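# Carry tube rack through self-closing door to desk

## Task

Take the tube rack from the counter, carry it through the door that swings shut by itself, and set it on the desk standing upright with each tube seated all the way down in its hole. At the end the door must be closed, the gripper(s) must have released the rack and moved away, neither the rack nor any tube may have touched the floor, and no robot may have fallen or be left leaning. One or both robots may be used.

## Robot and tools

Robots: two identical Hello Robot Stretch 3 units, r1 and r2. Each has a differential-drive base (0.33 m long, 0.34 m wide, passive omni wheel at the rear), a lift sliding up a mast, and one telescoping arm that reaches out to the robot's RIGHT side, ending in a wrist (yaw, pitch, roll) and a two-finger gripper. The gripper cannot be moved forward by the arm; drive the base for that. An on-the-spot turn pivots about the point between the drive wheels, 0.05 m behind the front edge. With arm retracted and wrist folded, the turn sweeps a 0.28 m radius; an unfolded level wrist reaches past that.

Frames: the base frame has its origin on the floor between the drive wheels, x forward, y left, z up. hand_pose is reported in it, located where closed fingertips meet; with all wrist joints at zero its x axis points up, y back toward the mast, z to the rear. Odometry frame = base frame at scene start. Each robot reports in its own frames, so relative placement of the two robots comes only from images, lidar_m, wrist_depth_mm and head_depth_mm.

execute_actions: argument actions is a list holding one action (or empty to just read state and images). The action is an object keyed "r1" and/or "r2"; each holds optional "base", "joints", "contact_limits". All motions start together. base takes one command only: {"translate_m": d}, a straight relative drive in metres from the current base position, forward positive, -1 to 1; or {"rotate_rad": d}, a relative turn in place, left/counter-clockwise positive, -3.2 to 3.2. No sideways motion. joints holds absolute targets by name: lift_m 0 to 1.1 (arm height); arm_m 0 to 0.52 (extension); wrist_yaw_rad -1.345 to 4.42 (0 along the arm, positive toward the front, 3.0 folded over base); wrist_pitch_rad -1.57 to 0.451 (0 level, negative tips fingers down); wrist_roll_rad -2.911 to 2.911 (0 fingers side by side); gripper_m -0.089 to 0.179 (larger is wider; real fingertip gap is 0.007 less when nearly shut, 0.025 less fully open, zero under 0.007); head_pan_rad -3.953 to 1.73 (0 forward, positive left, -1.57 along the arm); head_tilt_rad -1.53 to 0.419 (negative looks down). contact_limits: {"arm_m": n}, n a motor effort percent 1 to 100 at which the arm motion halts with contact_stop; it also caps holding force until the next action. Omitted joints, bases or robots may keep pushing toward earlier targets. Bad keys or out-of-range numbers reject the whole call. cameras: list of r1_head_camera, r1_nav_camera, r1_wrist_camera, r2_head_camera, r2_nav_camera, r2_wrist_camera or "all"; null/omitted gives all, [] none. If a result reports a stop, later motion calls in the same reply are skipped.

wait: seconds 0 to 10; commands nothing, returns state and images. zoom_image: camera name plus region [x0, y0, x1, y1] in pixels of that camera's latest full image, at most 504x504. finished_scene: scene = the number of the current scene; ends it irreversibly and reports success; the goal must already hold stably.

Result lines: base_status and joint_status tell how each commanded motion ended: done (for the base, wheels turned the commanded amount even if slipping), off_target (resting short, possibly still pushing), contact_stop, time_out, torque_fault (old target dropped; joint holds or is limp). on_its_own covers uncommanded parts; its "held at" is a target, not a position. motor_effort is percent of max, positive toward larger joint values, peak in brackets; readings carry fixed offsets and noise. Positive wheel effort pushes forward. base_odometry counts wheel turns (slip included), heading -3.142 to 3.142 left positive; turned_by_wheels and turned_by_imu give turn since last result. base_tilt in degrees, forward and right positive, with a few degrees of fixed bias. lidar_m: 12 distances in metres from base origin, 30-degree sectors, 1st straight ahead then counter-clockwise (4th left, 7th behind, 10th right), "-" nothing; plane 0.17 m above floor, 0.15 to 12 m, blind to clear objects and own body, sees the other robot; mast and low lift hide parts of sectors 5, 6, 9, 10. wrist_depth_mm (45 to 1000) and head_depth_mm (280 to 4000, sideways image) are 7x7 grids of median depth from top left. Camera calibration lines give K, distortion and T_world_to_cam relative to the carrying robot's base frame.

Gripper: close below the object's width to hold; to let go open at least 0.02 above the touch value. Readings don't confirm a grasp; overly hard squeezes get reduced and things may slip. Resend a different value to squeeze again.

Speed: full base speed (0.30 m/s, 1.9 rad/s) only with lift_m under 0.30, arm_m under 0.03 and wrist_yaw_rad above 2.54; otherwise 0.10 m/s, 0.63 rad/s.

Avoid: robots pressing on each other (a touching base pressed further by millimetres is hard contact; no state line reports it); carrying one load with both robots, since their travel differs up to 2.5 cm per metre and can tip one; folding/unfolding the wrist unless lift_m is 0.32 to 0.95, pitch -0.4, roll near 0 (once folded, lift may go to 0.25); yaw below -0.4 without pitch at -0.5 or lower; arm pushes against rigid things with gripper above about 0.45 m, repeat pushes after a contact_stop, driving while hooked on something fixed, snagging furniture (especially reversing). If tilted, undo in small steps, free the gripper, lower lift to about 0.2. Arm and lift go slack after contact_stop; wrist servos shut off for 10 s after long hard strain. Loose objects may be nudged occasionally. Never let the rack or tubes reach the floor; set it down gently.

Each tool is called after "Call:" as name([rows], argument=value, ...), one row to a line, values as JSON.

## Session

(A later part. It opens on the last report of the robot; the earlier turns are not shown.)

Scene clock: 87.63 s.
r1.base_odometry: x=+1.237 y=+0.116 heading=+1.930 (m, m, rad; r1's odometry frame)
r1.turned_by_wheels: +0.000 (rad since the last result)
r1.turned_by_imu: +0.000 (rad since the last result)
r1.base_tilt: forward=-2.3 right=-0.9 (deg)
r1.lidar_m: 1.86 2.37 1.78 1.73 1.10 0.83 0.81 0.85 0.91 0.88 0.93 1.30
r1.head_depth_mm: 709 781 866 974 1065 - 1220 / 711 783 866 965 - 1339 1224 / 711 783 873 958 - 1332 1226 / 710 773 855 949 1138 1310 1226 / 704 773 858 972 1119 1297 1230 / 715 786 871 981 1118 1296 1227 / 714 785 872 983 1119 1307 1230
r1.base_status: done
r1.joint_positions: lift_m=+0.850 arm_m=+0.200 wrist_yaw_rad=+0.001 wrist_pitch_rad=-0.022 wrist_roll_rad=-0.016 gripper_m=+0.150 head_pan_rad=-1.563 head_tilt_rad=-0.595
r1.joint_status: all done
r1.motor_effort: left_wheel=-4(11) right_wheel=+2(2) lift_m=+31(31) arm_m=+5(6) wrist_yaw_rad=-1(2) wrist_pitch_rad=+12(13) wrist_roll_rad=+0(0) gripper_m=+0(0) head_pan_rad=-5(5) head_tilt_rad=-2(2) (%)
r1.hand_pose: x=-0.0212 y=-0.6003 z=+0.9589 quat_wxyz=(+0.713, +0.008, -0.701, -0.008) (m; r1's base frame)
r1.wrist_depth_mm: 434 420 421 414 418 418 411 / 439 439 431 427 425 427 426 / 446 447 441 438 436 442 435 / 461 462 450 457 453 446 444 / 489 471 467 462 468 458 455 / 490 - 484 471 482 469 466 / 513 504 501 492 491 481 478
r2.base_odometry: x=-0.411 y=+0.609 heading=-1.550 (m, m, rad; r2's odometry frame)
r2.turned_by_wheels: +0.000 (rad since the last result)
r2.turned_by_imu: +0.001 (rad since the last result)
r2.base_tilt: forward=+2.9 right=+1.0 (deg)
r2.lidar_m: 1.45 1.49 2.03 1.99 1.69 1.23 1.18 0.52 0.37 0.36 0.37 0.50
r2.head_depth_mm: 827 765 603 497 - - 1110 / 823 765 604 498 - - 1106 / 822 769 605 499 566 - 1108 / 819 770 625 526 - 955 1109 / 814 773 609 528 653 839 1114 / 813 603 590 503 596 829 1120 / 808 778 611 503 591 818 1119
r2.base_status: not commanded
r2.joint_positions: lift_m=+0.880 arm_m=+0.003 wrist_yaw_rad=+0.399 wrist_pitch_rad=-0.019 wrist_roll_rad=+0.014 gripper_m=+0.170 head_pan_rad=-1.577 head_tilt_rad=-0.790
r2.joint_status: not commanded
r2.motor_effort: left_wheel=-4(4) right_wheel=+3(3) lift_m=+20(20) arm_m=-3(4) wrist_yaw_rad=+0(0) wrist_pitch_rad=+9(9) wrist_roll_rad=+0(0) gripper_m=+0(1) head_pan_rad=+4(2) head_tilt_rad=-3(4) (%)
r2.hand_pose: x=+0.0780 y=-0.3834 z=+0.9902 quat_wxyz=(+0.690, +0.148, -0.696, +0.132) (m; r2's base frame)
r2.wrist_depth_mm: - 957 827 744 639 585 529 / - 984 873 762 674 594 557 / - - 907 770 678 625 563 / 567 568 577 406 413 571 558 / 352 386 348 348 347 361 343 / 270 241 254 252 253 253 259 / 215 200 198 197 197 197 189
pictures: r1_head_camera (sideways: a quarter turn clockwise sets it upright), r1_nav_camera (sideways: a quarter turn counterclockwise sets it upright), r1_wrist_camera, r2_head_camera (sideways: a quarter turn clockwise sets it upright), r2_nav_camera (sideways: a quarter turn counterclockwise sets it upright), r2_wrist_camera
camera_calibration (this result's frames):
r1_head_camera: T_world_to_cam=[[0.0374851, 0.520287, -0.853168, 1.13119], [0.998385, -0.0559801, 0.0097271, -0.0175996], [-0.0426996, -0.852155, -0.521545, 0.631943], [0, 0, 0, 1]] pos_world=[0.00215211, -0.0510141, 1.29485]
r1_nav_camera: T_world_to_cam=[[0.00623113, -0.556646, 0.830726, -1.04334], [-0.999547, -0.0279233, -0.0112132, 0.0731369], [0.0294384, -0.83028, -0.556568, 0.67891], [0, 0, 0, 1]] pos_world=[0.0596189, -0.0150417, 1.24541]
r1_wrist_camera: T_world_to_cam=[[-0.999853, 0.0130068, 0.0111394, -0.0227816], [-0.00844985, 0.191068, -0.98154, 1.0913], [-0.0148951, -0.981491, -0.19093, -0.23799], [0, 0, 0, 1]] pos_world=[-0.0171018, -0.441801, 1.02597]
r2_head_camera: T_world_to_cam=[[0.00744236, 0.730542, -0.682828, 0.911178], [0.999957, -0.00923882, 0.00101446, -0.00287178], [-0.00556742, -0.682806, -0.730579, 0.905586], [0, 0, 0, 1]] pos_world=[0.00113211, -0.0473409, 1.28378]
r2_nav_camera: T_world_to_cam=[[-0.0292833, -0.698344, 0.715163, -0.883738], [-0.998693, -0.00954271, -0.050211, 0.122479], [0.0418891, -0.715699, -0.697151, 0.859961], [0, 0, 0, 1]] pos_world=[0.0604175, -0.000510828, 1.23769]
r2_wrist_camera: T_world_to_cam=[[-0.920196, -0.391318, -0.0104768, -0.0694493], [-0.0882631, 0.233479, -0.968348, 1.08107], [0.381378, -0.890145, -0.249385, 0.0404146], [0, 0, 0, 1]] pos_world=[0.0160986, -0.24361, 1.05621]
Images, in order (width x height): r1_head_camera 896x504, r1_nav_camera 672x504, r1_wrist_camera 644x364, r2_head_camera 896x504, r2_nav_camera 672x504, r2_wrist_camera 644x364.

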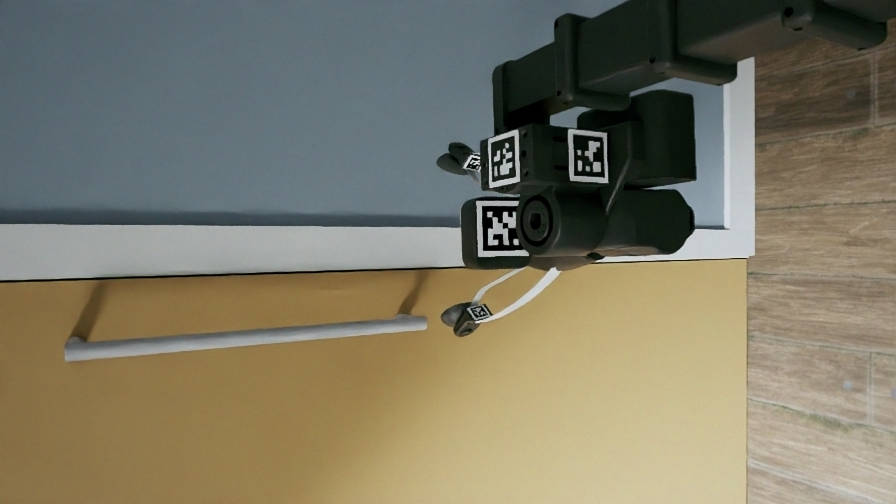

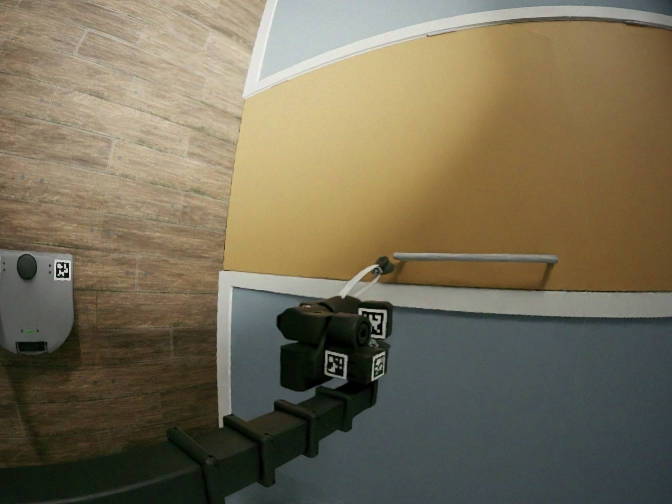

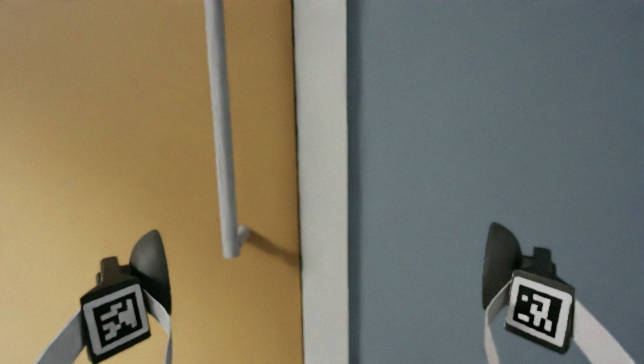

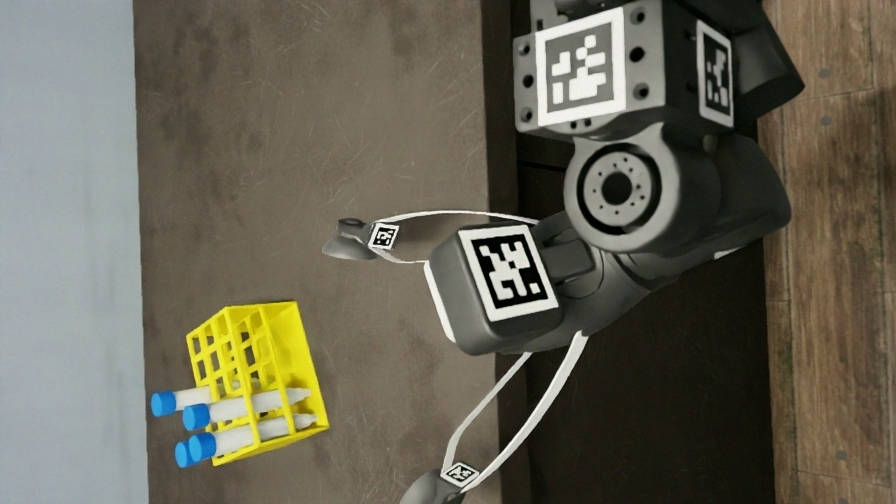

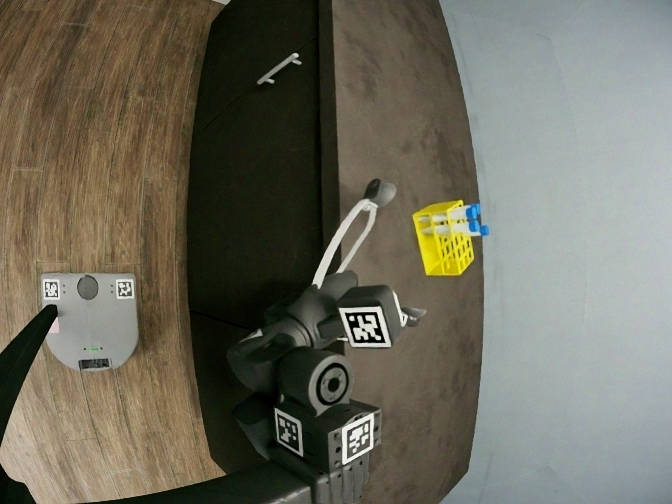

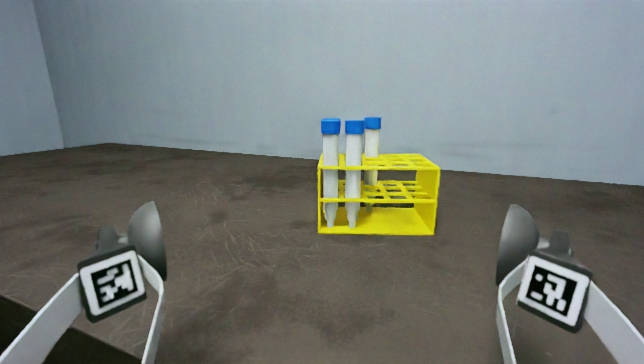

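Call:
execute_actions([
  {"r1":{"base":{"translate_m":0.1},"joints":{"arm_m":0.4}},"r2":{"base":{"translate_m":-0.04},"joints":{"arm_m":0.05,"lift_m":0.865,"gripper_m":0.179}}},
], cameras=["r1_wrist_camera","r2_wrist_camera"])

Call:
execute_actions([
  {"r2":{"base":{"translate_m":0.03},"joints":{"arm_m":0.12}}},
], cameras=["r1_head_camera","r2_head_camera","r2_wrist_camera"])

Scene clock: 101.53 s.
r1.base_odometry: x=+1.201 y=+0.210 heading=+1.930 (m, m, rad; r1's odometry frame)
r1.turned_by_wheels: +0.000 (rad since the last result)
r1.turned_by_imu: +0.002 (rad since the last result)
r1.base_tilt: forward=-2.4 right=-0.9 (deg)
r1.lidar_m: 1.76 2.36 1.78 1.73 1.25 0.94 0.91 0.95 0.92 0.88 0.94 1.32
r1.head_depth_mm: 713 783 871 975 - - 1195 / 713 784 875 948 1156 1311 1231 / 712 778 859 - 1116 1301 1229 / 698 777 861 997 1117 1304 1228 / 715 790 877 981 1123 1311 1230 / 716 789 877 983 1123 1307 1238 / 717 789 878 987 1125 1309 1232
r1.base_status: done
r1.joint_positions: lift_m=+0.850 arm_m=+0.400 wrist_yaw_rad=+0.001 wrist_pitch_rad=-0.021 wrist_roll_rad=-0.016 gripper_m=+0.150 head_pan_rad=-1.563 head_tilt_rad=-0.595
r1.joint_status: all done
r1.motor_effort: left_wheel=-3(6) right_wheel=+2(5) lift_m=+30(31) arm_m=+5(5) wrist_yaw_rad=-1(1) wrist_pitch_rad=+12(12) wrist_roll_rad=+0(0) gripper_m=+0(1) head_pan_rad=-5(5) head_tilt_rad=-2(2) (%)
r1.hand_pose: x=-0.0212 y=-0.8003 z=+0.9590 quat_wxyz=(+0.713, +0.008, -0.701, -0.007) (m; r1's base frame)
r1.wrist_depth_mm: 244 239 239 237 234 223 232 / 251 246 245 241 244 230 238 / 257 253 253 249 248 235 244 / 263 260 259 254 253 242 252 / 271 269 268 262 260 251 259 / 278 - 275 270 268 256 263 / 289 288 281 279 278 264 273
r2.base_odometry: x=-0.411 y=+0.648 heading=-1.550 (m, m, rad; r2's odometry frame)
r2.turned_by_wheels: +0.000 (rad since the last result)
r2.turned_by_imu: +0.001 (rad since the last result)
r2.base_tilt: forward=+2.8 right=+1.4 (deg)
r2.lidar_m: 1.49 1.54 2.10 1.88 1.63 1.18 1.14 0.51 0.37 0.36 0.37 0.50
r2.head_depth_mm: 829 762 603 516 - 936 1109 / 827 765 604 525 - 931 1111 / 821 769 605 512 - 913 1110 / 819 771 625 - - 877 1111 / 817 772 608 514 625 841 1114 / 811 774 601 502 595 830 1116 / 809 569 587 491 591 819 1120
r2.base_status: done
r2.joint_positions: lift_m=+0.865 arm_m=+0.050 wrist_yaw_rad=+0.399 wrist_pitch_rad=-0.019 wrist_roll_rad=+0.014 gripper_m=+0.179 head_pan_rad=-1.577 head_tilt_rad=-0.790
r2.joint_status: all done
r2.motor_effort: left_wheel=-4(10) right_wheel=+3(5) lift_m=+20(21) arm_m=+3(3) wrist_yaw_rad=+0(0) wrist_pitch_rad=+9(9) wrist_roll_rad=+0(0) gripper_m=-1(49) head_pan_rad=+3(2) head_tilt_rad=-3(3) (%)
r2.hand_pose: x=+0.0780 y=-0.4303 z=+0.9752 quat_wxyz=(+0.690, +0.148, -0.696, +0.132) (m; r2's base frame)
r2.wrist_depth_mm: - 903 789 680 611 544 494 / - 923 824 708 630 552 506 / - 967 842 343 664 567 529 / 516 510 507 322 450 511 510 / 317 341 315 316 314 311 313 / 241 220 227 225 226 226 237 / 170 178 176 176 176 176 171
pictures: r1_wrist_camera, r2_wrist_camera
camera_calibration (this result's frames):
r1_wrist_camera: T_world_to_cam=[[-0.999851, 0.0131866, 0.0111347, -0.0200775], [-0.00841591, 0.190741, -0.981604, 1.1294], [-0.0150679, -0.981552, -0.190601, -0.434655], [0, 0, 0, 1]] pos_world=[-0.0171189, -0.641795, 1.026]
r2_wrist_camera: T_world_to_cam=[[-0.920196, -0.391318, -0.0104764, -0.0879573], [-0.088254, 0.233456, -0.968354, 1.07751], [0.381381, -0.890151, -0.249361, -0.00509136], [0, 0, 0, 1]] pos_world=[0.0160983, -0.290503, 1.04122]
Images, in order (width x height): r1_wrist_camera 644x364, r2_wrist_camera 644x364.

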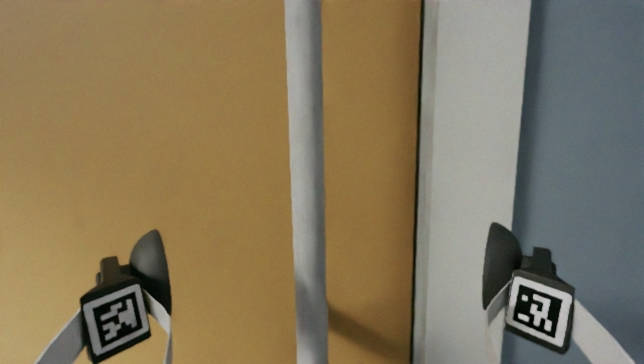

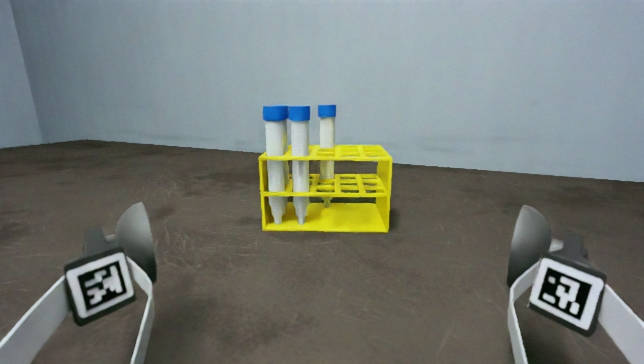

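Scene clock: 103.23 s.
r1.base_odometry: x=+1.201 y=+0.210 heading=+1.930 (m, m, rad; r1's odometry frame)
r1.turned_by_wheels: +0.000 (rad since the last result)
r1.turned_by_imu: +0.000 (rad since the last result)
r1.base_tilt: forward=-2.4 right=-0.9 (deg)
r1.lidar_m: 1.76 2.37 1.78 1.73 1.24 0.93 0.91 0.95 0.92 0.89 0.94 1.32
r1.head_depth_mm: 713 784 872 975 - - 1193 / 716 786 871 951 1156 1309 1219 / 711 775 859 - 1119 1302 1228 / 698 778 860 1000 1124 1311 1228 / 714 786 874 987 1126 1310 1229 / 717 791 877 985 1120 1315 1234 / 717 791 876 987 1122 1306 1231
r1.base_status: not commanded
r1.joint_positions: lift_m=+0.850 arm_m=+0.400 wrist_yaw_rad=+0.001 wrist_pitch_rad=-0.021 wrist_roll_rad=-0.016 gripper_m=+0.150 head_pan_rad=-1.563 head_tilt_rad=-0.595
r1.joint_status: not commanded
r1.motor_effort: left_wheel=-3(4) right_wheel=+2(2) lift_m=+31(31) arm_m=+5(5) wrist_yaw_rad=-1(1) wrist_pitch_rad=+12(12) wrist_roll_rad=+0(0) gripper_m=+0(0) head_pan_rad=-4(4) head_tilt_rad=-2(2) (%)
r1.hand_pose: x=-0.0212 y=-0.8003 z=+0.9590 quat_wxyz=(+0.713, +0.008, -0.701, -0.007) (m; r1's base frame)
r1.wrist_depth_mm: 244 242 239 235 238 223 231 / 249 246 246 240 241 230 238 / 256 257 251 248 248 235 245 / 264 261 260 254 254 241 251 / 270 267 267 263 261 248 259 / 279 - 277 271 270 255 264 / 287 287 281 280 277 265 272
r2.base_odometry: x=-0.411 y=+0.619 heading=-1.550 (m, m, rad; r2's odometry frame)
r2.turned_by_wheels: +0.000 (rad since the last result)
r2.turned_by_imu: +0.000 (rad since the last result)
r2.base_tilt: forward=+2.9 right=+1.3 (deg)
r2.lidar_m: 1.46 1.52 2.06 1.89 1.68 1.22 1.17 0.52 0.37 0.36 0.37 0.50
r2.head_depth_mm: 827 762 620 - - 885 1105 / 824 764 623 - 642 871 1106 / 821 766 623 - 639 862 1111 / 818 768 638 - 629 849 1108 / 817 772 623 489 600 839 1111 / 812 619 592 502 596 829 1116 / 811 748 593 502 590 817 1113
r2.base_status: done
r2.joint_positions: lift_m=+0.865 arm_m=+0.120 wrist_yaw_rad=+0.399 wrist_pitch_rad=-0.019 wrist_roll_rad=+0.014 gripper_m=+0.179 head_pan_rad=-1.577 head_tilt_rad=-0.790
r2.joint_status: all done
r2.motor_effort: left_wheel=-4(5) right_wheel=+3(9) lift_m=+20(19) arm_m=+3(1) wrist_yaw_rad=+0(0) wrist_pitch_rad=+9(9) wrist_roll_rad=+0(0) gripper_m=+1(1) head_pan_rad=+3(2) head_tilt_rad=-3(3) (%)
r2.hand_pose: x=+0.0780 y=-0.5003 z=+0.9752 quat_wxyz=(+0.690, +0.148, -0.696, +0.132) (m; r2's base frame)
r2.wrist_depth_mm: 967 787 681 589 547 491 440 / 982 841 714 644 561 511 466 / - 858 758 281 579 517 473 / 513 508 403 277 442 508 466 / 316 338 272 255 290 312 310 / 240 220 226 227 226 224 239 / 171 176 177 178 175 176 170
pictures: r1_head_camera (sideways: a quarter turn clockwise sets it upright), r2_head_camera (sideways: a quarter turn clockwise sets it upright), r2_wrist_camera
camera_calibration (this result's frames):
r1_head_camera: T_world_to_cam=[[0.0374977, 0.520286, -0.853168, 1.13119], [0.998383, -0.0560042, 0.0097271, -0.0175996], [-0.0427202, -0.852154, -0.521545, 0.631943], [0, 0, 0, 1]] pos_world=[0.00215087, -0.0510141, 1.29485]
r2_head_camera: T_world_to_cam=[[0.00744293, 0.730707, -0.682651, 0.910948], [0.999957, -0.00923847, 0.00101368, -0.00287077], [-0.00556595, -0.682629, -0.730744, 0.905801], [0, 0, 0, 1]] pos_world=[0.00113217, -0.0473365, 1.28377]
r2_wrist_camera: T_world_to_cam=[[-0.920196, -0.391318, -0.0104767, -0.115347], [-0.0882537, 0.233456, -0.968354, 1.09385], [0.381381, -0.890151, -0.249361, -0.0673971], [0, 0, 0, 1]] pos_world=[0.0160982, -0.360497, 1.04122]
Images, in order (width x height): r1_head_camera 896x504, r2_head_camera 896x504, r2_wrist_camera 644x364.

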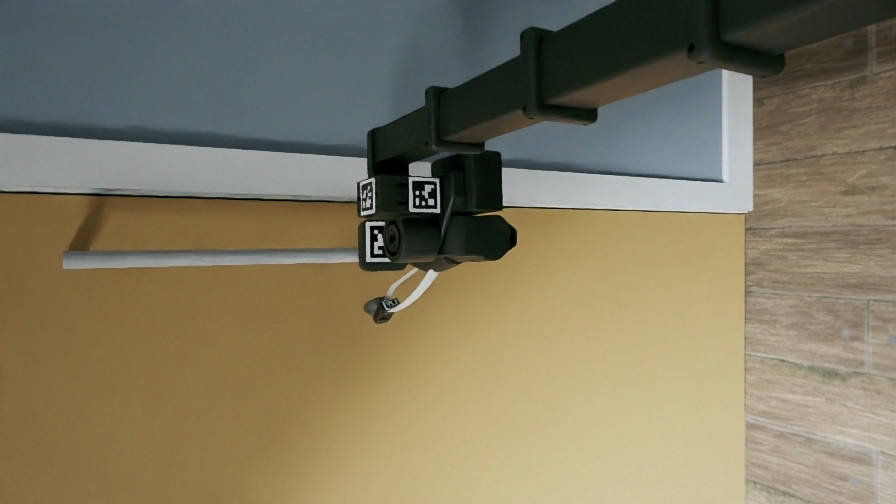

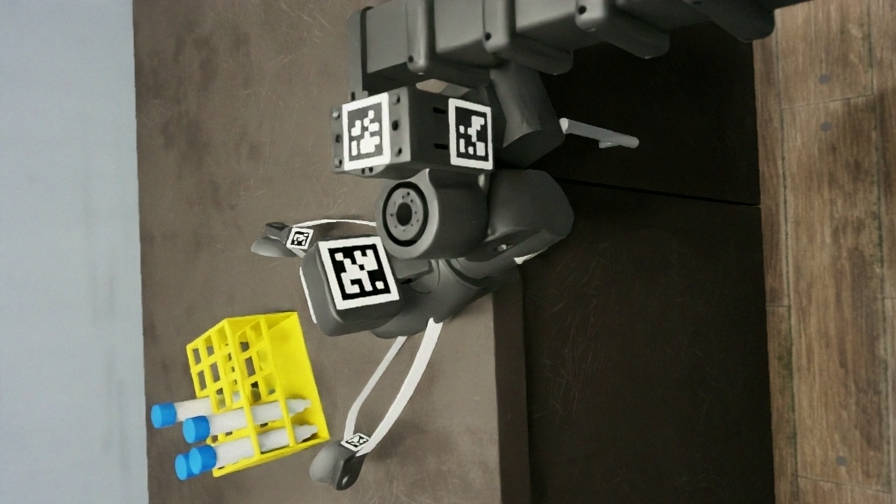

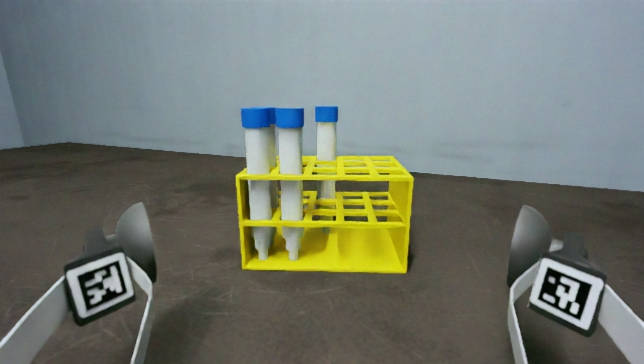

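Call:
execute_actions([
  {"r1":{"joints":{"arm_m":0.44}},"r2":{"base":{"translate_m":0.053},"joints":{"arm_m":0.235}}},
], cameras=["r2_wrist_camera"])

Call:
execute_actions([
  {"r1":{"joints":{"gripper_m":-0.04}},"r2":{"joints":{"gripper_m":0.06}}},
], cameras=[])

Call:
execute_actions([
  {"r1":{"base":{"translate_m":0.03},"joints":{"arm_m":0.22}},"r2":{"joints":{"lift_m":0.93}}},
], cameras=["r1_nav_camera","r1_wrist_camera","r2_wrist_camera"])

Scene clock: 113.67 s.
r1.base_odometry: x=+1.201 y=+0.210 heading=+1.930 (m, m, rad; r1's odometry frame)
r1.turned_by_wheels: +0.000 (rad since the last result)
r1.turned_by_imu: +0.001 (rad since the last result)
r1.base_tilt: forward=-2.4 right=-1.0 (deg)
r1.lidar_m: 1.76 2.37 1.79 1.73 1.24 0.93 0.91 0.95 0.92 0.89 0.94 1.32
r1.head_depth_mm: 712 786 871 985 1071 - 1197 / 715 784 872 952 1152 1301 1228 / 714 777 848 1017 1120 1304 1224 / 699 777 859 1017 1122 1307 1233 / 717 789 871 987 1125 1310 1221 / 717 787 876 984 1121 1307 1233 / 717 789 873 987 1124 1308 1236
r1.base_status: not commanded
r1.joint_positions: lift_m=+0.850 arm_m=+0.440 wrist_yaw_rad=+0.001 wrist_pitch_rad=-0.021 wrist_roll_rad=-0.016 gripper_m=+0.150 head_pan_rad=-1.563 head_tilt_rad=-0.595
r1.joint_status: all done
r1.motor_effort: left_wheel=-4(3) right_wheel=+2(2) lift_m=+30(30) arm_m=+5(4) wrist_yaw_rad=-1(1) wrist_pitch_rad=+12(12) wrist_roll_rad=+1(0) gripper_m=+0(0) head_pan_rad=-5(5) head_tilt_rad=-3(1) (%)
r1.hand_pose: x=-0.0212 y=-0.8403 z=+0.9590 quat_wxyz=(+0.713, +0.008, -0.701, -0.007) (m; r1's base frame)
r1.wrist_depth_mm: 205 204 203 143 201 185 196 / 211 208 207 146 206 190 199 / 216 215 214 150 209 196 205 / 221 221 219 216 216 200 212 / 230 227 224 219 220 205 216 / 234 - 231 227 229 213 223 / 242 242 238 234 235 221 231
r2.base_odometry: x=-0.410 y=+0.566 heading=-1.550 (m, m, rad; r2's odometry frame)
r2.turned_by_wheels: +0.000 (rad since the last result)
r2.turned_by_imu: +0.000 (rad since the last result)
r2.base_tilt: forward=+2.9 right=+1.4 (deg)
r2.lidar_m: 1.40 1.46 1.98 1.89 1.75 1.27 1.22 0.51 0.37 0.36 0.37 0.50
r2.head_depth_mm: 827 765 640 - - 876 1106 / 826 797 - 492 614 869 1107 / 819 798 - 488 610 860 1109 / 818 800 - 489 604 848 1113 / 814 756 576 501 599 837 1113 / 813 662 592 502 595 827 1115 / 808 777 610 502 588 818 1115
r2.base_status: done
r2.joint_positions: lift_m=+0.865 arm_m=+0.235 wrist_yaw_rad=+0.399 wrist_pitch_rad=-0.019 wrist_roll_rad=+0.014 gripper_m=+0.179 head_pan_rad=-1.577 head_tilt_rad=-0.790
r2.joint_status: all done
r2.motor_effort: left_wheel=-4(5) right_wheel=+3(7) lift_m=+20(20) arm_m=+2(2) wrist_yaw_rad=+0(0) wrist_pitch_rad=+8(9) wrist_roll_rad=+0(0) gripper_m=-1(1) head_pan_rad=+2(3) head_tilt_rad=-3(3) (%)
r2.hand_pose: x=+0.0780 y=-0.6153 z=+0.9752 quat_wxyz=(+0.690, +0.148, -0.696, +0.132) (m; r2's base frame)
r2.wrist_depth_mm: 764 628 558 489 433 397 360 / 806 692 575 515 456 409 370 / 851 730 106 501 470 425 383 / 507 504 111 184 468 431 391 / 316 312 114 132 138 300 314 / 240 126 121 147 147 117 238 / 170 169 124 127 154 150 168
pictures: r2_wrist_camera
camera_calibration (this result's frames):
r2_wrist_camera: T_world_to_cam=[[-0.920195, -0.39132, -0.0104767, -0.160345], [-0.088254, 0.233456, -0.968354, 1.12069], [0.381382, -0.89015, -0.249361, -0.169755], [0, 0, 0, 1]] pos_world=[0.0160984, -0.475487, 1.04122]
Images, in order (width x height): r2_wrist_camera 644x364.

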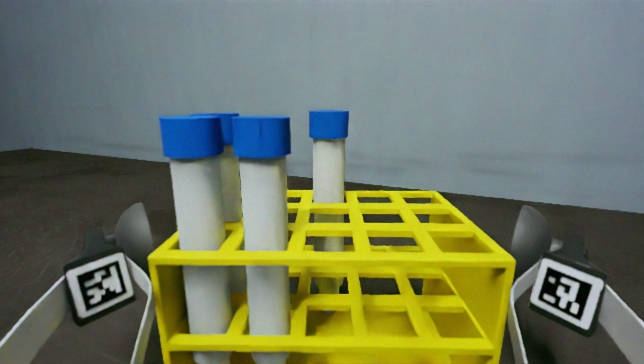

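Scene clock: 116.07 s.
r1.base_odometry: x=+1.201 y=+0.210 heading=+1.931 (m, m, rad; r1's odometry frame)
r1.turned_by_wheels: +0.000 (rad since the last result)
r1.turned_by_imu: +0.001 (rad since the last result)
r1.base_tilt: forward=-2.4 right=-0.9 (deg)
r1.lidar_m: 1.77 2.37 1.78 1.73 1.24 0.93 0.91 0.95 0.92 0.88 0.94 1.32
r1.head_depth_mm: 714 786 868 974 1075 - 1195 / 711 786 875 954 1154 1298 1228 / 707 777 847 1014 1118 1302 1228 / 698 777 860 1009 1122 1313 1231 / 717 788 876 985 1121 1308 1229 / 717 786 878 986 1121 1296 1232 / 717 788 876 984 1131 1308 1237
r1.base_status: not commanded
r1.joint_positions: lift_m=+0.850 arm_m=+0.440 wrist_yaw_rad=+0.019 wrist_pitch_rad=-0.021 wrist_roll_rad=-0.016 gripper_m=-0.039 head_pan_rad=-1.563 head_tilt_rad=-0.595
r1.joint_status: all done
r1.on_its_own: wrist_yaw_rad is at rest, and its effort (-16) is outside its rest range (-12 to +12)
r1.motor_effort: left_wheel=+6(5) right_wheel=-5(5) lift_m=+31(30) arm_m=+4(5) wrist_yaw_rad=-16(17) wrist_pitch_rad=+12(12) wrist_roll_rad=+1(0) gripper_m=-24(99) head_pan_rad=-5(5) head_tilt_rad=-2(2) (%)
r1.hand_pose: x=-0.0166 y=-0.8403 z=+0.9590 quat_wxyz=(+0.713, +0.015, -0.701, -0.001) (m; r1's base frame)
r1.wrist_depth_mm: 208 206 203 142 198 185 192 / 212 212 209 146 203 188 197 / 217 216 215 151 210 192 200 / 226 223 223 215 217 199 208 / 232 232 226 154 220 204 215 / 239 237 236 158 226 208 219 / 245 245 243 234 235 217 229
r2.base_odometry: x=-0.410 y=+0.566 heading=-1.550 (m, m, rad; r2's odometry frame)
r2.turned_by_wheels: +0.000 (rad since the last result)
r2.turned_by_imu: +0.000 (rad since the last result)
r2.base_tilt: forward=+2.8 right=+1.3 (deg)
r2.lidar_m: 1.41 1.45 1.99 1.90 1.74 1.27 1.22 0.52 0.37 0.36 0.37 0.50
r2.head_depth_mm: 826 763 640 - - 877 1108 / 823 795 - 492 614 870 1111 / 822 799 - 488 611 862 1111 / 816 800 - 489 605 849 1112 / 815 802 590 501 598 838 1110 / 812 578 592 502 594 826 1113 / 808 775 611 503 589 817 1121
r2.base_status: not commanded
r2.joint_positions: lift_m=+0.865 arm_m=+0.235 wrist_yaw_rad=+0.399 wrist_pitch_rad=-0.019 wrist_roll_rad=+0.014 gripper_m=+0.065 head_pan_rad=-1.577 head_tilt_rad=-0.790
r2.joint_status: gripper_m off_target (ended at +0.065, target +0.060)
r2.motor_effort: left_wheel=-4(4) right_wheel=+3(3) lift_m=+20(20) arm_m=+3(3) wrist_yaw_rad=+0(0) wrist_pitch_rad=+9(9) wrist_roll_rad=+0(0) gripper_m=-32(99) head_pan_rad=+2(2) head_tilt_rad=-3(3) (%)
r2.hand_pose: x=+0.0780 y=-0.6153 z=+0.9752 quat_wxyz=(+0.690, +0.148, -0.696, +0.132) (m; r2's base frame)
r2.wrist_depth_mm: 755 653 560 490 441 399 363 / 815 696 588 508 451 407 371 / 857 710 122 506 468 421 386 / 511 511 128 183 470 424 396 / 312 314 133 150 150 297 309 / 227 - 139 166 172 139 224 / 181 177 151 164 165 168 176
pictures: none
No camera images: the call's "cameras" was empty. Leave "cameras" out to get every camera's image.

Scene clock: 118.93 s.
r1.base_odometry: x=+1.191 y=+0.238 heading=+1.931 (m, m, rad; r1's odometry frame)
r1.turned_by_wheels: +0.000 (rad since the last result)
r1.turned_by_imu: +0.000 (rad since the last result)
r1.base_tilt: forward=-2.4 right=-1.0 (deg)
r1.lidar_m: 1.74 2.34 1.78 1.73 1.28 0.96 0.94 0.98 0.92 0.89 0.94 1.33
r1.head_depth_mm: 716 787 872 980 1074 - 1193 / 712 785 872 966 - 1301 1218 / 716 784 875 947 - 1310 1224 / 708 776 862 952 1148 1313 1219 / 718 789 878 985 1121 1315 1229 / 718 789 874 990 1126 1305 1234 / 720 790 876 986 1121 1313 1235
r1.base_status: done
r1.joint_positions: lift_m=+0.850 arm_m=+0.220 wrist_yaw_rad=-0.001 wrist_pitch_rad=-0.020 wrist_roll_rad=-0.016 gripper_m=-0.036 head_pan_rad=-1.563 head_tilt_rad=-0.595
r1.joint_status: all done
r1.motor_effort: left_wheel=-4(17) right_wheel=+2(13) lift_m=+30(30) arm_m=-3(7) wrist_yaw_rad=+1(29) wrist_pitch_rad=+11(12) wrist_roll_rad=+0(0) gripper_m=-14(24) head_pan_rad=-5(5) head_tilt_rad=-2(2) (%)
r1.hand_pose: x=-0.0216 y=-0.6210 z=+0.9593 quat_wxyz=(+0.713, +0.007, -0.701, -0.008) (m; r1's base frame)
r1.wrist_depth_mm: 414 409 413 402 394 394 401 / 426 419 419 417 404 411 408 / 438 427 431 427 420 421 417 / 444 441 438 439 426 434 427 / 452 456 458 447 442 447 441 / 477 472 464 - 455 448 454 / 497 487 488 482 473 475 467
r2.base_odometry: x=-0.410 y=+0.566 heading=-1.550 (m, m, rad; r2's odometry frame)
r2.turned_by_wheels: +0.000 (rad since the last result)
r2.turned_by_imu: +0.000 (rad since the last result)
r2.base_tilt: forward=+2.8 right=+1.3 (deg)
r2.lidar_m: 1.40 1.45 1.98 1.86 1.75 1.27 1.22 0.52 0.37 0.36 0.37 0.50
r2.head_depth_mm: 827 - - 497 624 885 1106 / 808 - 569 498 614 868 1110 / 808 - 569 499 609 860 1111 / 816 - 572 500 605 848 1111 / 807 595 607 501 599 839 1110 / 782 545 609 502 594 828 1117 / 807 748 610 503 588 815 1119
r2.base_status: not commanded
r2.joint_positions: lift_m=+0.930 arm_m=+0.235 wrist_yaw_rad=+0.399 wrist_pitch_rad=-0.027 wrist_roll_rad=+0.014 gripper_m=+0.078 head_pan_rad=-1.577 head_tilt_rad=-0.790
r2.joint_status: all done
r2.on_its_own: gripper_m is held at +0.076, not at your +0.060, by its stall guard, which is still easing
r2.motor_effort: left_wheel=-4(4) right_wheel=+3(3) lift_m=+39(40) arm_m=+3(2) wrist_yaw_rad=+0(0) wrist_pitch_rad=+12(12) wrist_roll_rad=+0(0) gripper_m=-27(32) head_pan_rad=+3(3) head_tilt_rad=-3(3) (%)
r2.hand_pose: x=+0.0779 y=-0.6151 z=+1.0374 quat_wxyz=(+0.690, +0.151, -0.696, +0.130) (m; r2's base frame)
r2.wrist_depth_mm: 767 635 562 476 438 396 363 / 810 684 575 502 452 407 372 / 878 711 125 508 464 418 386 / 739 709 130 183 471 430 393 / 461 458 135 152 152 430 403 / 333 - 141 175 173 139 331 / 273 262 149 166 165 250 259
pictures: r1_nav_camera (sideways: a quarter turn counterclockwise sets it upright), r1_wrist_camera, r2_wrist_camera
camera_calibration (this result's frames):
r1_nav_camera: T_world_to_cam=[[0.00620267, -0.556647, 0.830726, -1.04334], [-0.999549, -0.0278722, -0.0112132, 0.0731369], [0.0293959, -0.830282, -0.556568, 0.678911], [0, 0, 0, 1]] pos_world=[0.0596181, -0.0150444, 1.24541]
r1_wrist_camera: T_world_to_cam=[[-0.999829, 0.0147687, 0.0111157, -0.0218444], [-0.00811766, 0.189442, -0.981858, 1.095], [-0.0166065, -0.981781, -0.18929, -0.260103], [0, 0, 0, 1]] pos_world=[-0.0172712, -0.462479, 1.02614]
r2_wrist_camera: T_world_to_cam=[[-0.920226, -0.391247, -0.0104949, -0.159633], [-0.091078, 0.240143, -0.966455, 1.18322], [0.380643, -0.888401, -0.25662, -0.14538], [0, 0, 0, 1]] pos_world=[0.0162054, -0.475754, 1.10455]
Images, in order (width x height): r1_nav_camera 672x504, r1_wrist_camera 644x364, r2_wrist_camera 644x364.

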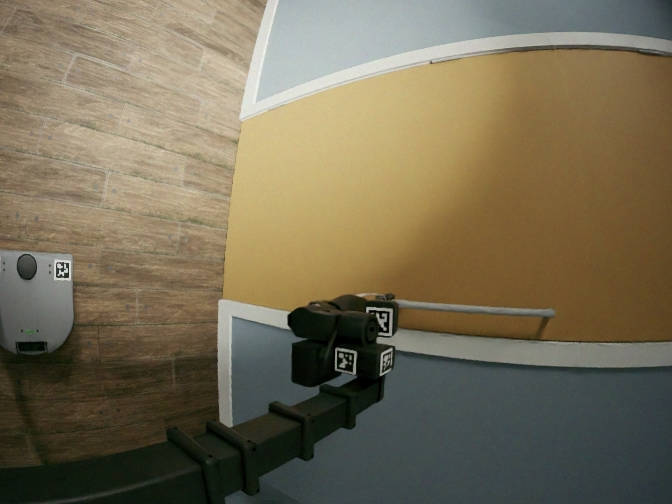

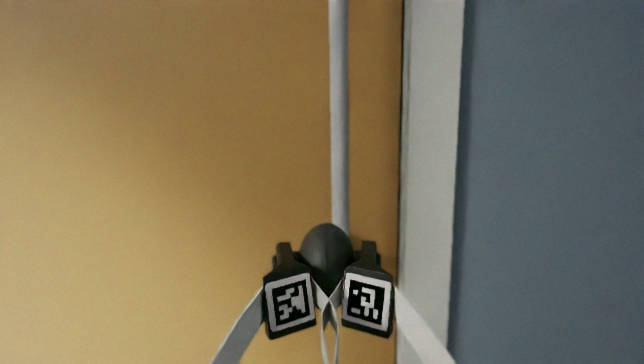

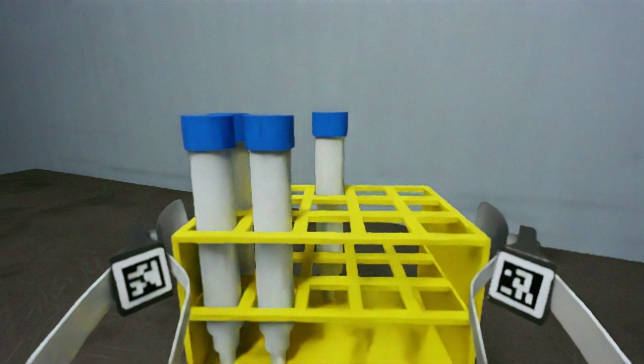

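Call:
execute_actions([
  {"r1":{"base":{"translate_m":-0.015},"joints":{"arm_m":0.475,"gripper_m":0.1}},"r2":{"joints":{"gripper_m":0.085}}},
], cameras=[])

Call:
execute_actions([
  {"r1":{"joints":{"gripper_m":-0.085}}},
], cameras=["r1_wrist_camera"])

Call:
execute_actions([
  {"r1":{"joints":{"arm_m":0.3}}},
], cameras=["r1_nav_camera","r1_wrist_camera"])

Scene clock: 127.43 s.
r1.base_odometry: x=+1.196 y=+0.224 heading=+1.931 (m, m, rad; r1's odometry frame)
r1.turned_by_wheels: +0.000 (rad since the last result)
r1.turned_by_imu: +0.002 (rad since the last result)
r1.base_tilt: forward=-2.4 right=-0.9 (deg)
r1.lidar_m: 1.75 2.36 1.78 1.73 1.26 0.95 0.92 0.97 0.92 0.89 0.94 1.32
r1.head_depth_mm: 713 786 873 981 1074 - 1190 / 716 788 872 951 1148 1306 1223 / 714 780 843 1002 1098 1302 1227 / 698 766 847 1021 1120 1304 1224 / 717 788 876 982 1126 1310 1233 / 717 789 874 988 1124 1308 1227 / 717 789 874 985 1122 1314 1235
r1.base_status: done
r1.joint_positions: lift_m=+0.850 arm_m=+0.475 wrist_yaw_rad=-0.001 wrist_pitch_rad=-0.020 wrist_roll_rad=-0.016 gripper_m=+0.100 head_pan_rad=-1.563 head_tilt_rad=-0.595
r1.joint_status: all done
r1.motor_effort: left_wheel=-2(9) right_wheel=+2(1) lift_m=+31(31) arm_m=+5(4) wrist_yaw_rad=+1(1) wrist_pitch_rad=+11(11) wrist_roll_rad=+1(0) gripper_m=+0(80) head_pan_rad=-5(4) head_tilt_rad=-3(2) (%)
r1.hand_pose: x=-0.0216 y=-0.8753 z=+0.9593 quat_wxyz=(+0.713, +0.007, -0.701, -0.008) (m; r1's base frame)
r1.wrist_depth_mm: 172 172 170 107 167 165 152 / 175 175 174 110 171 169 157 / 181 181 178 112 176 173 161 / 186 184 183 116 181 174 165 / 191 190 189 120 186 174 170 / 197 196 194 124 192 176 175 / 203 204 202 128 198 190 181
r2.base_odometry: x=-0.410 y=+0.566 heading=-1.550 (m, m, rad; r2's odometry frame)
r2.turned_by_wheels: +0.000 (rad since the last result)
r2.turned_by_imu: +0.001 (rad since the last result)
r2.base_tilt: forward=+2.8 right=+1.1 (deg)
r2.lidar_m: 1.41 1.46 1.98 1.88 1.75 1.27 1.22 0.51 0.37 0.36 0.37 0.50
r2.head_depth_mm: 825 - - 497 623 884 1108 / 808 - 568 498 613 870 1109 / 805 - 570 499 610 858 1111 / 818 - 571 500 605 848 1109 / 808 596 607 501 600 836 1112 / 781 544 609 503 594 826 1113 / 807 748 611 504 588 815 1117
r2.base_status: not commanded
r2.joint_positions: lift_m=+0.930 arm_m=+0.235 wrist_yaw_rad=+0.399 wrist_pitch_rad=-0.027 wrist_roll_rad=+0.014 gripper_m=+0.097 head_pan_rad=-1.577 head_tilt_rad=-0.790
r2.joint_status: gripper_m off_target (ended at +0.097, target +0.085)
r2.on_its_own: gripper_m is held at +0.097, not at your +0.085, by its stall guard, which is not easing now
r2.motor_effort: left_wheel=-4(4) right_wheel=+3(3) lift_m=+39(39) arm_m=+3(3) wrist_yaw_rad=+0(0) wrist_pitch_rad=+12(12) wrist_roll_rad=+0(0) gripper_m=-19(75) head_pan_rad=+2(2) head_tilt_rad=-3(3) (%)
r2.hand_pose: x=+0.0779 y=-0.6151 z=+1.0374 quat_wxyz=(+0.690, +0.151, -0.696, +0.130) (m; r2's base frame)
r2.wrist_depth_mm: 750 640 551 478 432 394 359 / 794 681 578 505 451 411 371 / 871 699 124 515 466 423 385 / 753 702 129 184 475 440 393 / 455 456 134 153 153 429 406 / 332 - 140 175 173 139 326 / 275 261 148 165 166 249 259
pictures: none
No camera images: the call's "cameras" was empty. Leave "cameras" out to get every camera's image.

Scene clock: 129.77 s.
r1.base_odometry: x=+1.196 y=+0.224 heading=+1.930 (m, m, rad; r1's odometry frame)
r1.turned_by_wheels: +0.000 (rad since the last result)
r1.turned_by_imu: +0.000 (rad since the last result)
r1.base_tilt: forward=-2.4 right=-1.1 (deg)
r1.lidar_m: 1.75 2.35 1.78 1.73 1.26 0.95 0.92 0.97 0.92 0.89 0.94 1.32
r1.head_depth_mm: 714 786 870 980 1077 - 1191 / 715 787 875 956 1143 1311 1220 / 713 776 845 999 1106 1302 1222 / 707 777 847 1024 1119 1306 1226 / 716 789 876 982 1120 1307 1225 / 718 790 874 985 1122 1308 1226 / 717 787 878 986 1124 1305 1232
r1.base_status: not commanded
r1.joint_positions: lift_m=+0.850 arm_m=+0.475 wrist_yaw_rad=-0.015 wrist_pitch_rad=-0.020 wrist_roll_rad=-0.016 gripper_m=-0.083 head_pan_rad=-1.563 head_tilt_rad=-0.595
r1.joint_status: all done
r1.on_its_own: wrist_yaw_rad is at rest, and its effort (+13) is outside its rest range (-12 to +12)
r1.motor_effort: left_wheel=-11(10) right_wheel=+8(8) lift_m=+30(31) arm_m=+5(5) wrist_yaw_rad=+13(13) wrist_pitch_rad=+11(11) wrist_roll_rad=+0(0) gripper_m=-41(100) head_pan_rad=-5(4) head_tilt_rad=-2(2) (%)
r1.hand_pose: x=-0.0252 y=-0.8753 z=+0.9593 quat_wxyz=(+0.713, +0.002, -0.701, -0.013) (m; r1's base frame)
r1.wrist_depth_mm: 170 170 168 106 168 162 155 / 175 174 173 109 171 162 158 / 179 178 177 113 177 164 163 / 183 183 183 116 182 169 168 / 191 188 189 118 187 174 174 / 194 195 194 120 191 179 179 / 200 199 201 128 199 183 184
r2.base_odometry: x=-0.410 y=+0.566 heading=-1.550 (m, m, rad; r2's odometry frame)
r2.turned_by_wheels: +0.000 (rad since the last result)
r2.turned_by_imu: +0.000 (rad since the last result)
r2.base_tilt: forward=+2.8 right=+1.2 (deg)
r2.lidar_m: 1.41 1.46 1.98 1.88 1.75 1.27 1.22 0.51 0.37 0.36 0.37 0.50
r2.head_depth_mm: 825 - - 497 624 883 1109 / 812 - 569 498 613 869 1107 / 804 - 570 499 610 859 1109 / 817 - 572 500 605 848 1116 / 809 596 607 501 598 836 1110 / 785 545 609 502 593 829 1116 / 809 747 610 503 589 818 1116
r2.base_status: not commanded
r2.joint_positions: lift_m=+0.930 arm_m=+0.235 wrist_yaw_rad=+0.399 wrist_pitch_rad=-0.027 wrist_roll_rad=+0.014 gripper_m=+0.097 head_pan_rad=-1.577 head_tilt_rad=-0.790
r2.joint_status: not commanded
r2.on_its_own: gripper_m is held at +0.097, not at your +0.085, by its stall guard, which is not easing now
r2.motor_effort: left_wheel=-4(4) right_wheel=+3(3) lift_m=+39(40) arm_m=+2(3) wrist_yaw_rad=+0(1) wrist_pitch_rad=+12(12) wrist_roll_rad=+0(0) gripper_m=-20(21) head_pan_rad=+3(2) head_tilt_rad=-3(3) (%)
r2.hand_pose: x=+0.0779 y=-0.6151 z=+1.0374 quat_wxyz=(+0.690, +0.151, -0.696, +0.130) (m; r2's base frame)
r2.wrist_depth_mm: 749 645 551 487 433 392 358 / 813 680 594 507 453 411 371 / 888 724 124 509 463 427 383 / 750 707 129 183 472 428 390 / 463 452 134 153 153 427 402 / 337 - 140 176 172 139 331 / 273 263 149 165 166 249 259
pictures: r1_wrist_camera
camera_calibration (this result's frames):
r1_wrist_camera: T_world_to_cam=[[-0.999519, 0.0289359, 0.011118, -0.00930684], [-0.00543444, 0.189538, -0.981858, 1.14328], [-0.0305182, -0.981447, -0.18929, -0.509831], [0, 0, 0, 1]] pos_world=[-0.0186484, -0.716798, 1.02614]
Images, in order (width x height): r1_wrist_camera 644x364.

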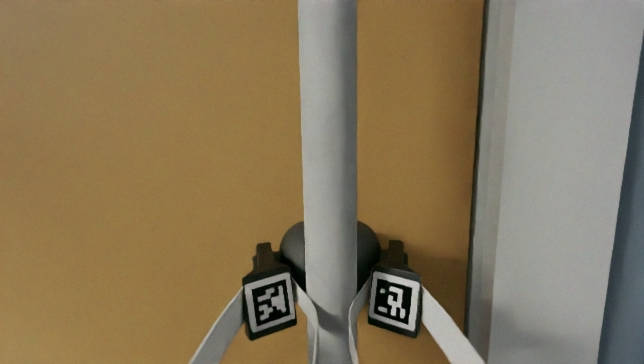

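Scene clock: 133.20 s.
r1.base_odometry: x=+1.196 y=+0.224 heading=+1.931 (m, m, rad; r1's odometry frame)
r1.turned_by_wheels: +0.001 (rad since the last result)
r1.turned_by_imu: +0.000 (rad since the last result)
r1.base_tilt: forward=-2.4 right=-0.8 (deg)
r1.lidar_m: 1.75 2.35 1.78 1.73 1.26 0.95 0.92 0.97 0.92 0.71 0.81 1.32
r1.head_depth_mm: 714 784 875 980 1079 - 1207 / 714 784 874 950 1162 1333 1227 / 586 754 832 - 1141 1267 1229 / 562 614 678 - 921 1045 1192 / 584 644 718 811 931 1089 1210 / 596 661 739 839 964 1142 1225 / 612 676 761 861 1003 1191 1238
r1.base_status: not commanded
r1.joint_positions: lift_m=+0.850 arm_m=+0.301 wrist_yaw_rad=+0.119 wrist_pitch_rad=-0.021 wrist_roll_rad=-0.018 gripper_m=-0.067 head_pan_rad=-1.563 head_tilt_rad=-0.595
r1.joint_status: all done
r1.on_its_own: wrist_yaw_rad is held at +0.098, not at your +0.000, by its stall guard, which is not easing now; gripper_m is held at -0.068, not at your -0.085, by its stall guard, which is still easing; wrist_yaw_rad is at rest, and its effort (-18) is outside its rest range (-12 to +12)
r1.motor_effort: left_wheel=+7(31) right_wheel=-8(27) lift_m=+30(31) arm_m=-6(14) wrist_yaw_rad=-18(71) wrist_pitch_rad=+12(14) wrist_roll_rad=+2(2) gripper_m=-31(41) head_pan_rad=-4(4) head_tilt_rad=-2(2) (%)
r1.hand_pose: x=+0.0090 y=-0.6994 z=+0.9590 quat_wxyz=(+0.713, +0.050, -0.699, +0.035) (m; r1's base frame)
r1.wrist_depth_mm: 245 223 199 116 165 155 299 / 255 228 205 119 169 159 308 / 264 235 211 123 173 163 317 / 278 246 219 127 177 168 326 / 291 256 225 128 182 173 331 / 302 262 238 130 184 178 347 / 319 275 244 205 194 349 352
r2.base_odometry: x=-0.410 y=+0.566 heading=-1.550 (m, m, rad; r2's odometry frame)
r2.turned_by_wheels: +0.000 (rad since the last result)
r2.turned_by_imu: +0.000 (rad since the last result)
r2.base_tilt: forward=+2.8 right=+1.3 (deg)
r2.lidar_m: 1.41 1.46 1.98 1.88 1.71 1.27 1.22 0.52 0.37 0.36 0.37 0.50
r2.head_depth_mm: 826 - - 497 622 881 1104 / 810 - 569 499 613 872 1110 / 807 - 570 499 610 859 1112 / 818 - 571 500 603 848 1109 / 807 596 607 501 600 836 1116 / 783 544 609 502 594 825 1111 / 808 748 609 503 588 815 1117
r2.base_status: not commanded
r2.joint_positions: lift_m=+0.930 arm_m=+0.235 wrist_yaw_rad=+0.399 wrist_pitch_rad=-0.027 wrist_roll_rad=+0.014 gripper_m=+0.097 head_pan_rad=-1.577 head_tilt_rad=-0.790
r2.joint_status: not commanded
r2.on_its_own: gripper_m is held at +0.097, not at your +0.085, by its stall guard, which is not easing now
r2.motor_effort: left_wheel=-4(4) right_wheel=+3(3) lift_m=+40(40) arm_m=+3(3) wrist_yaw_rad=+0(1) wrist_pitch_rad=+12(12) wrist_roll_rad=+0(0) gripper_m=-20(19) head_pan_rad=+2(2) head_tilt_rad=-3(3) (%)
r2.hand_pose: x=+0.0779 y=-0.6151 z=+1.0374 quat_wxyz=(+0.690, +0.151, -0.696, +0.130) (m; r2's base frame)
r2.wrist_depth_mm: 766 652 554 499 434 393 359 / 810 682 586 510 452 400 370 / 871 727 124 514 471 414 383 / 730 725 129 182 483 441 384 / 458 458 135 153 153 422 407 / 333 - 140 176 172 139 332 / 273 262 148 167 165 249 257
pictures: r1_nav_camera (sideways: a quarter turn counterclockwise sets it upright), r1_wrist_camera
camera_calibration (this result's frames):
r1_nav_camera: T_world_to_cam=[[0.00619994, -0.556647, 0.830726, -1.04334], [-0.999549, -0.0278673, -0.0112132, 0.0731369], [0.0293918, -0.830282, -0.556568, 0.67891], [0, 0, 0, 1]] pos_world=[0.0596181, -0.0150447, 1.24541]
r1_wrist_camera: T_world_to_cam=[[-0.994373, -0.105137, 0.0130031, -0.0757835], [-0.0327384, 0.188237, -0.981578, 1.10885], [0.100753, -0.97648, -0.19062, -0.332646], [0, 0, 0, 1]] pos_world=[-0.00554014, -0.541516, 1.026]
Images, in order (width x height): r1_nav_camera 672x504, r1_wrist_camera 644x364.

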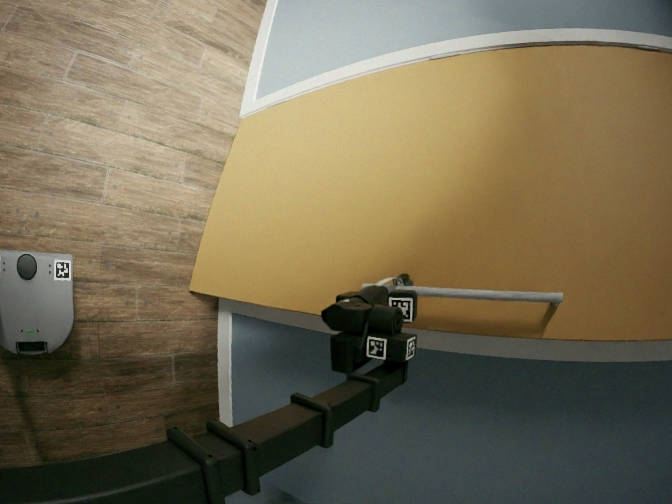

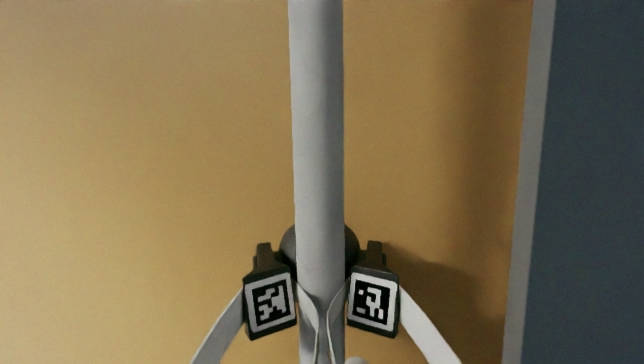

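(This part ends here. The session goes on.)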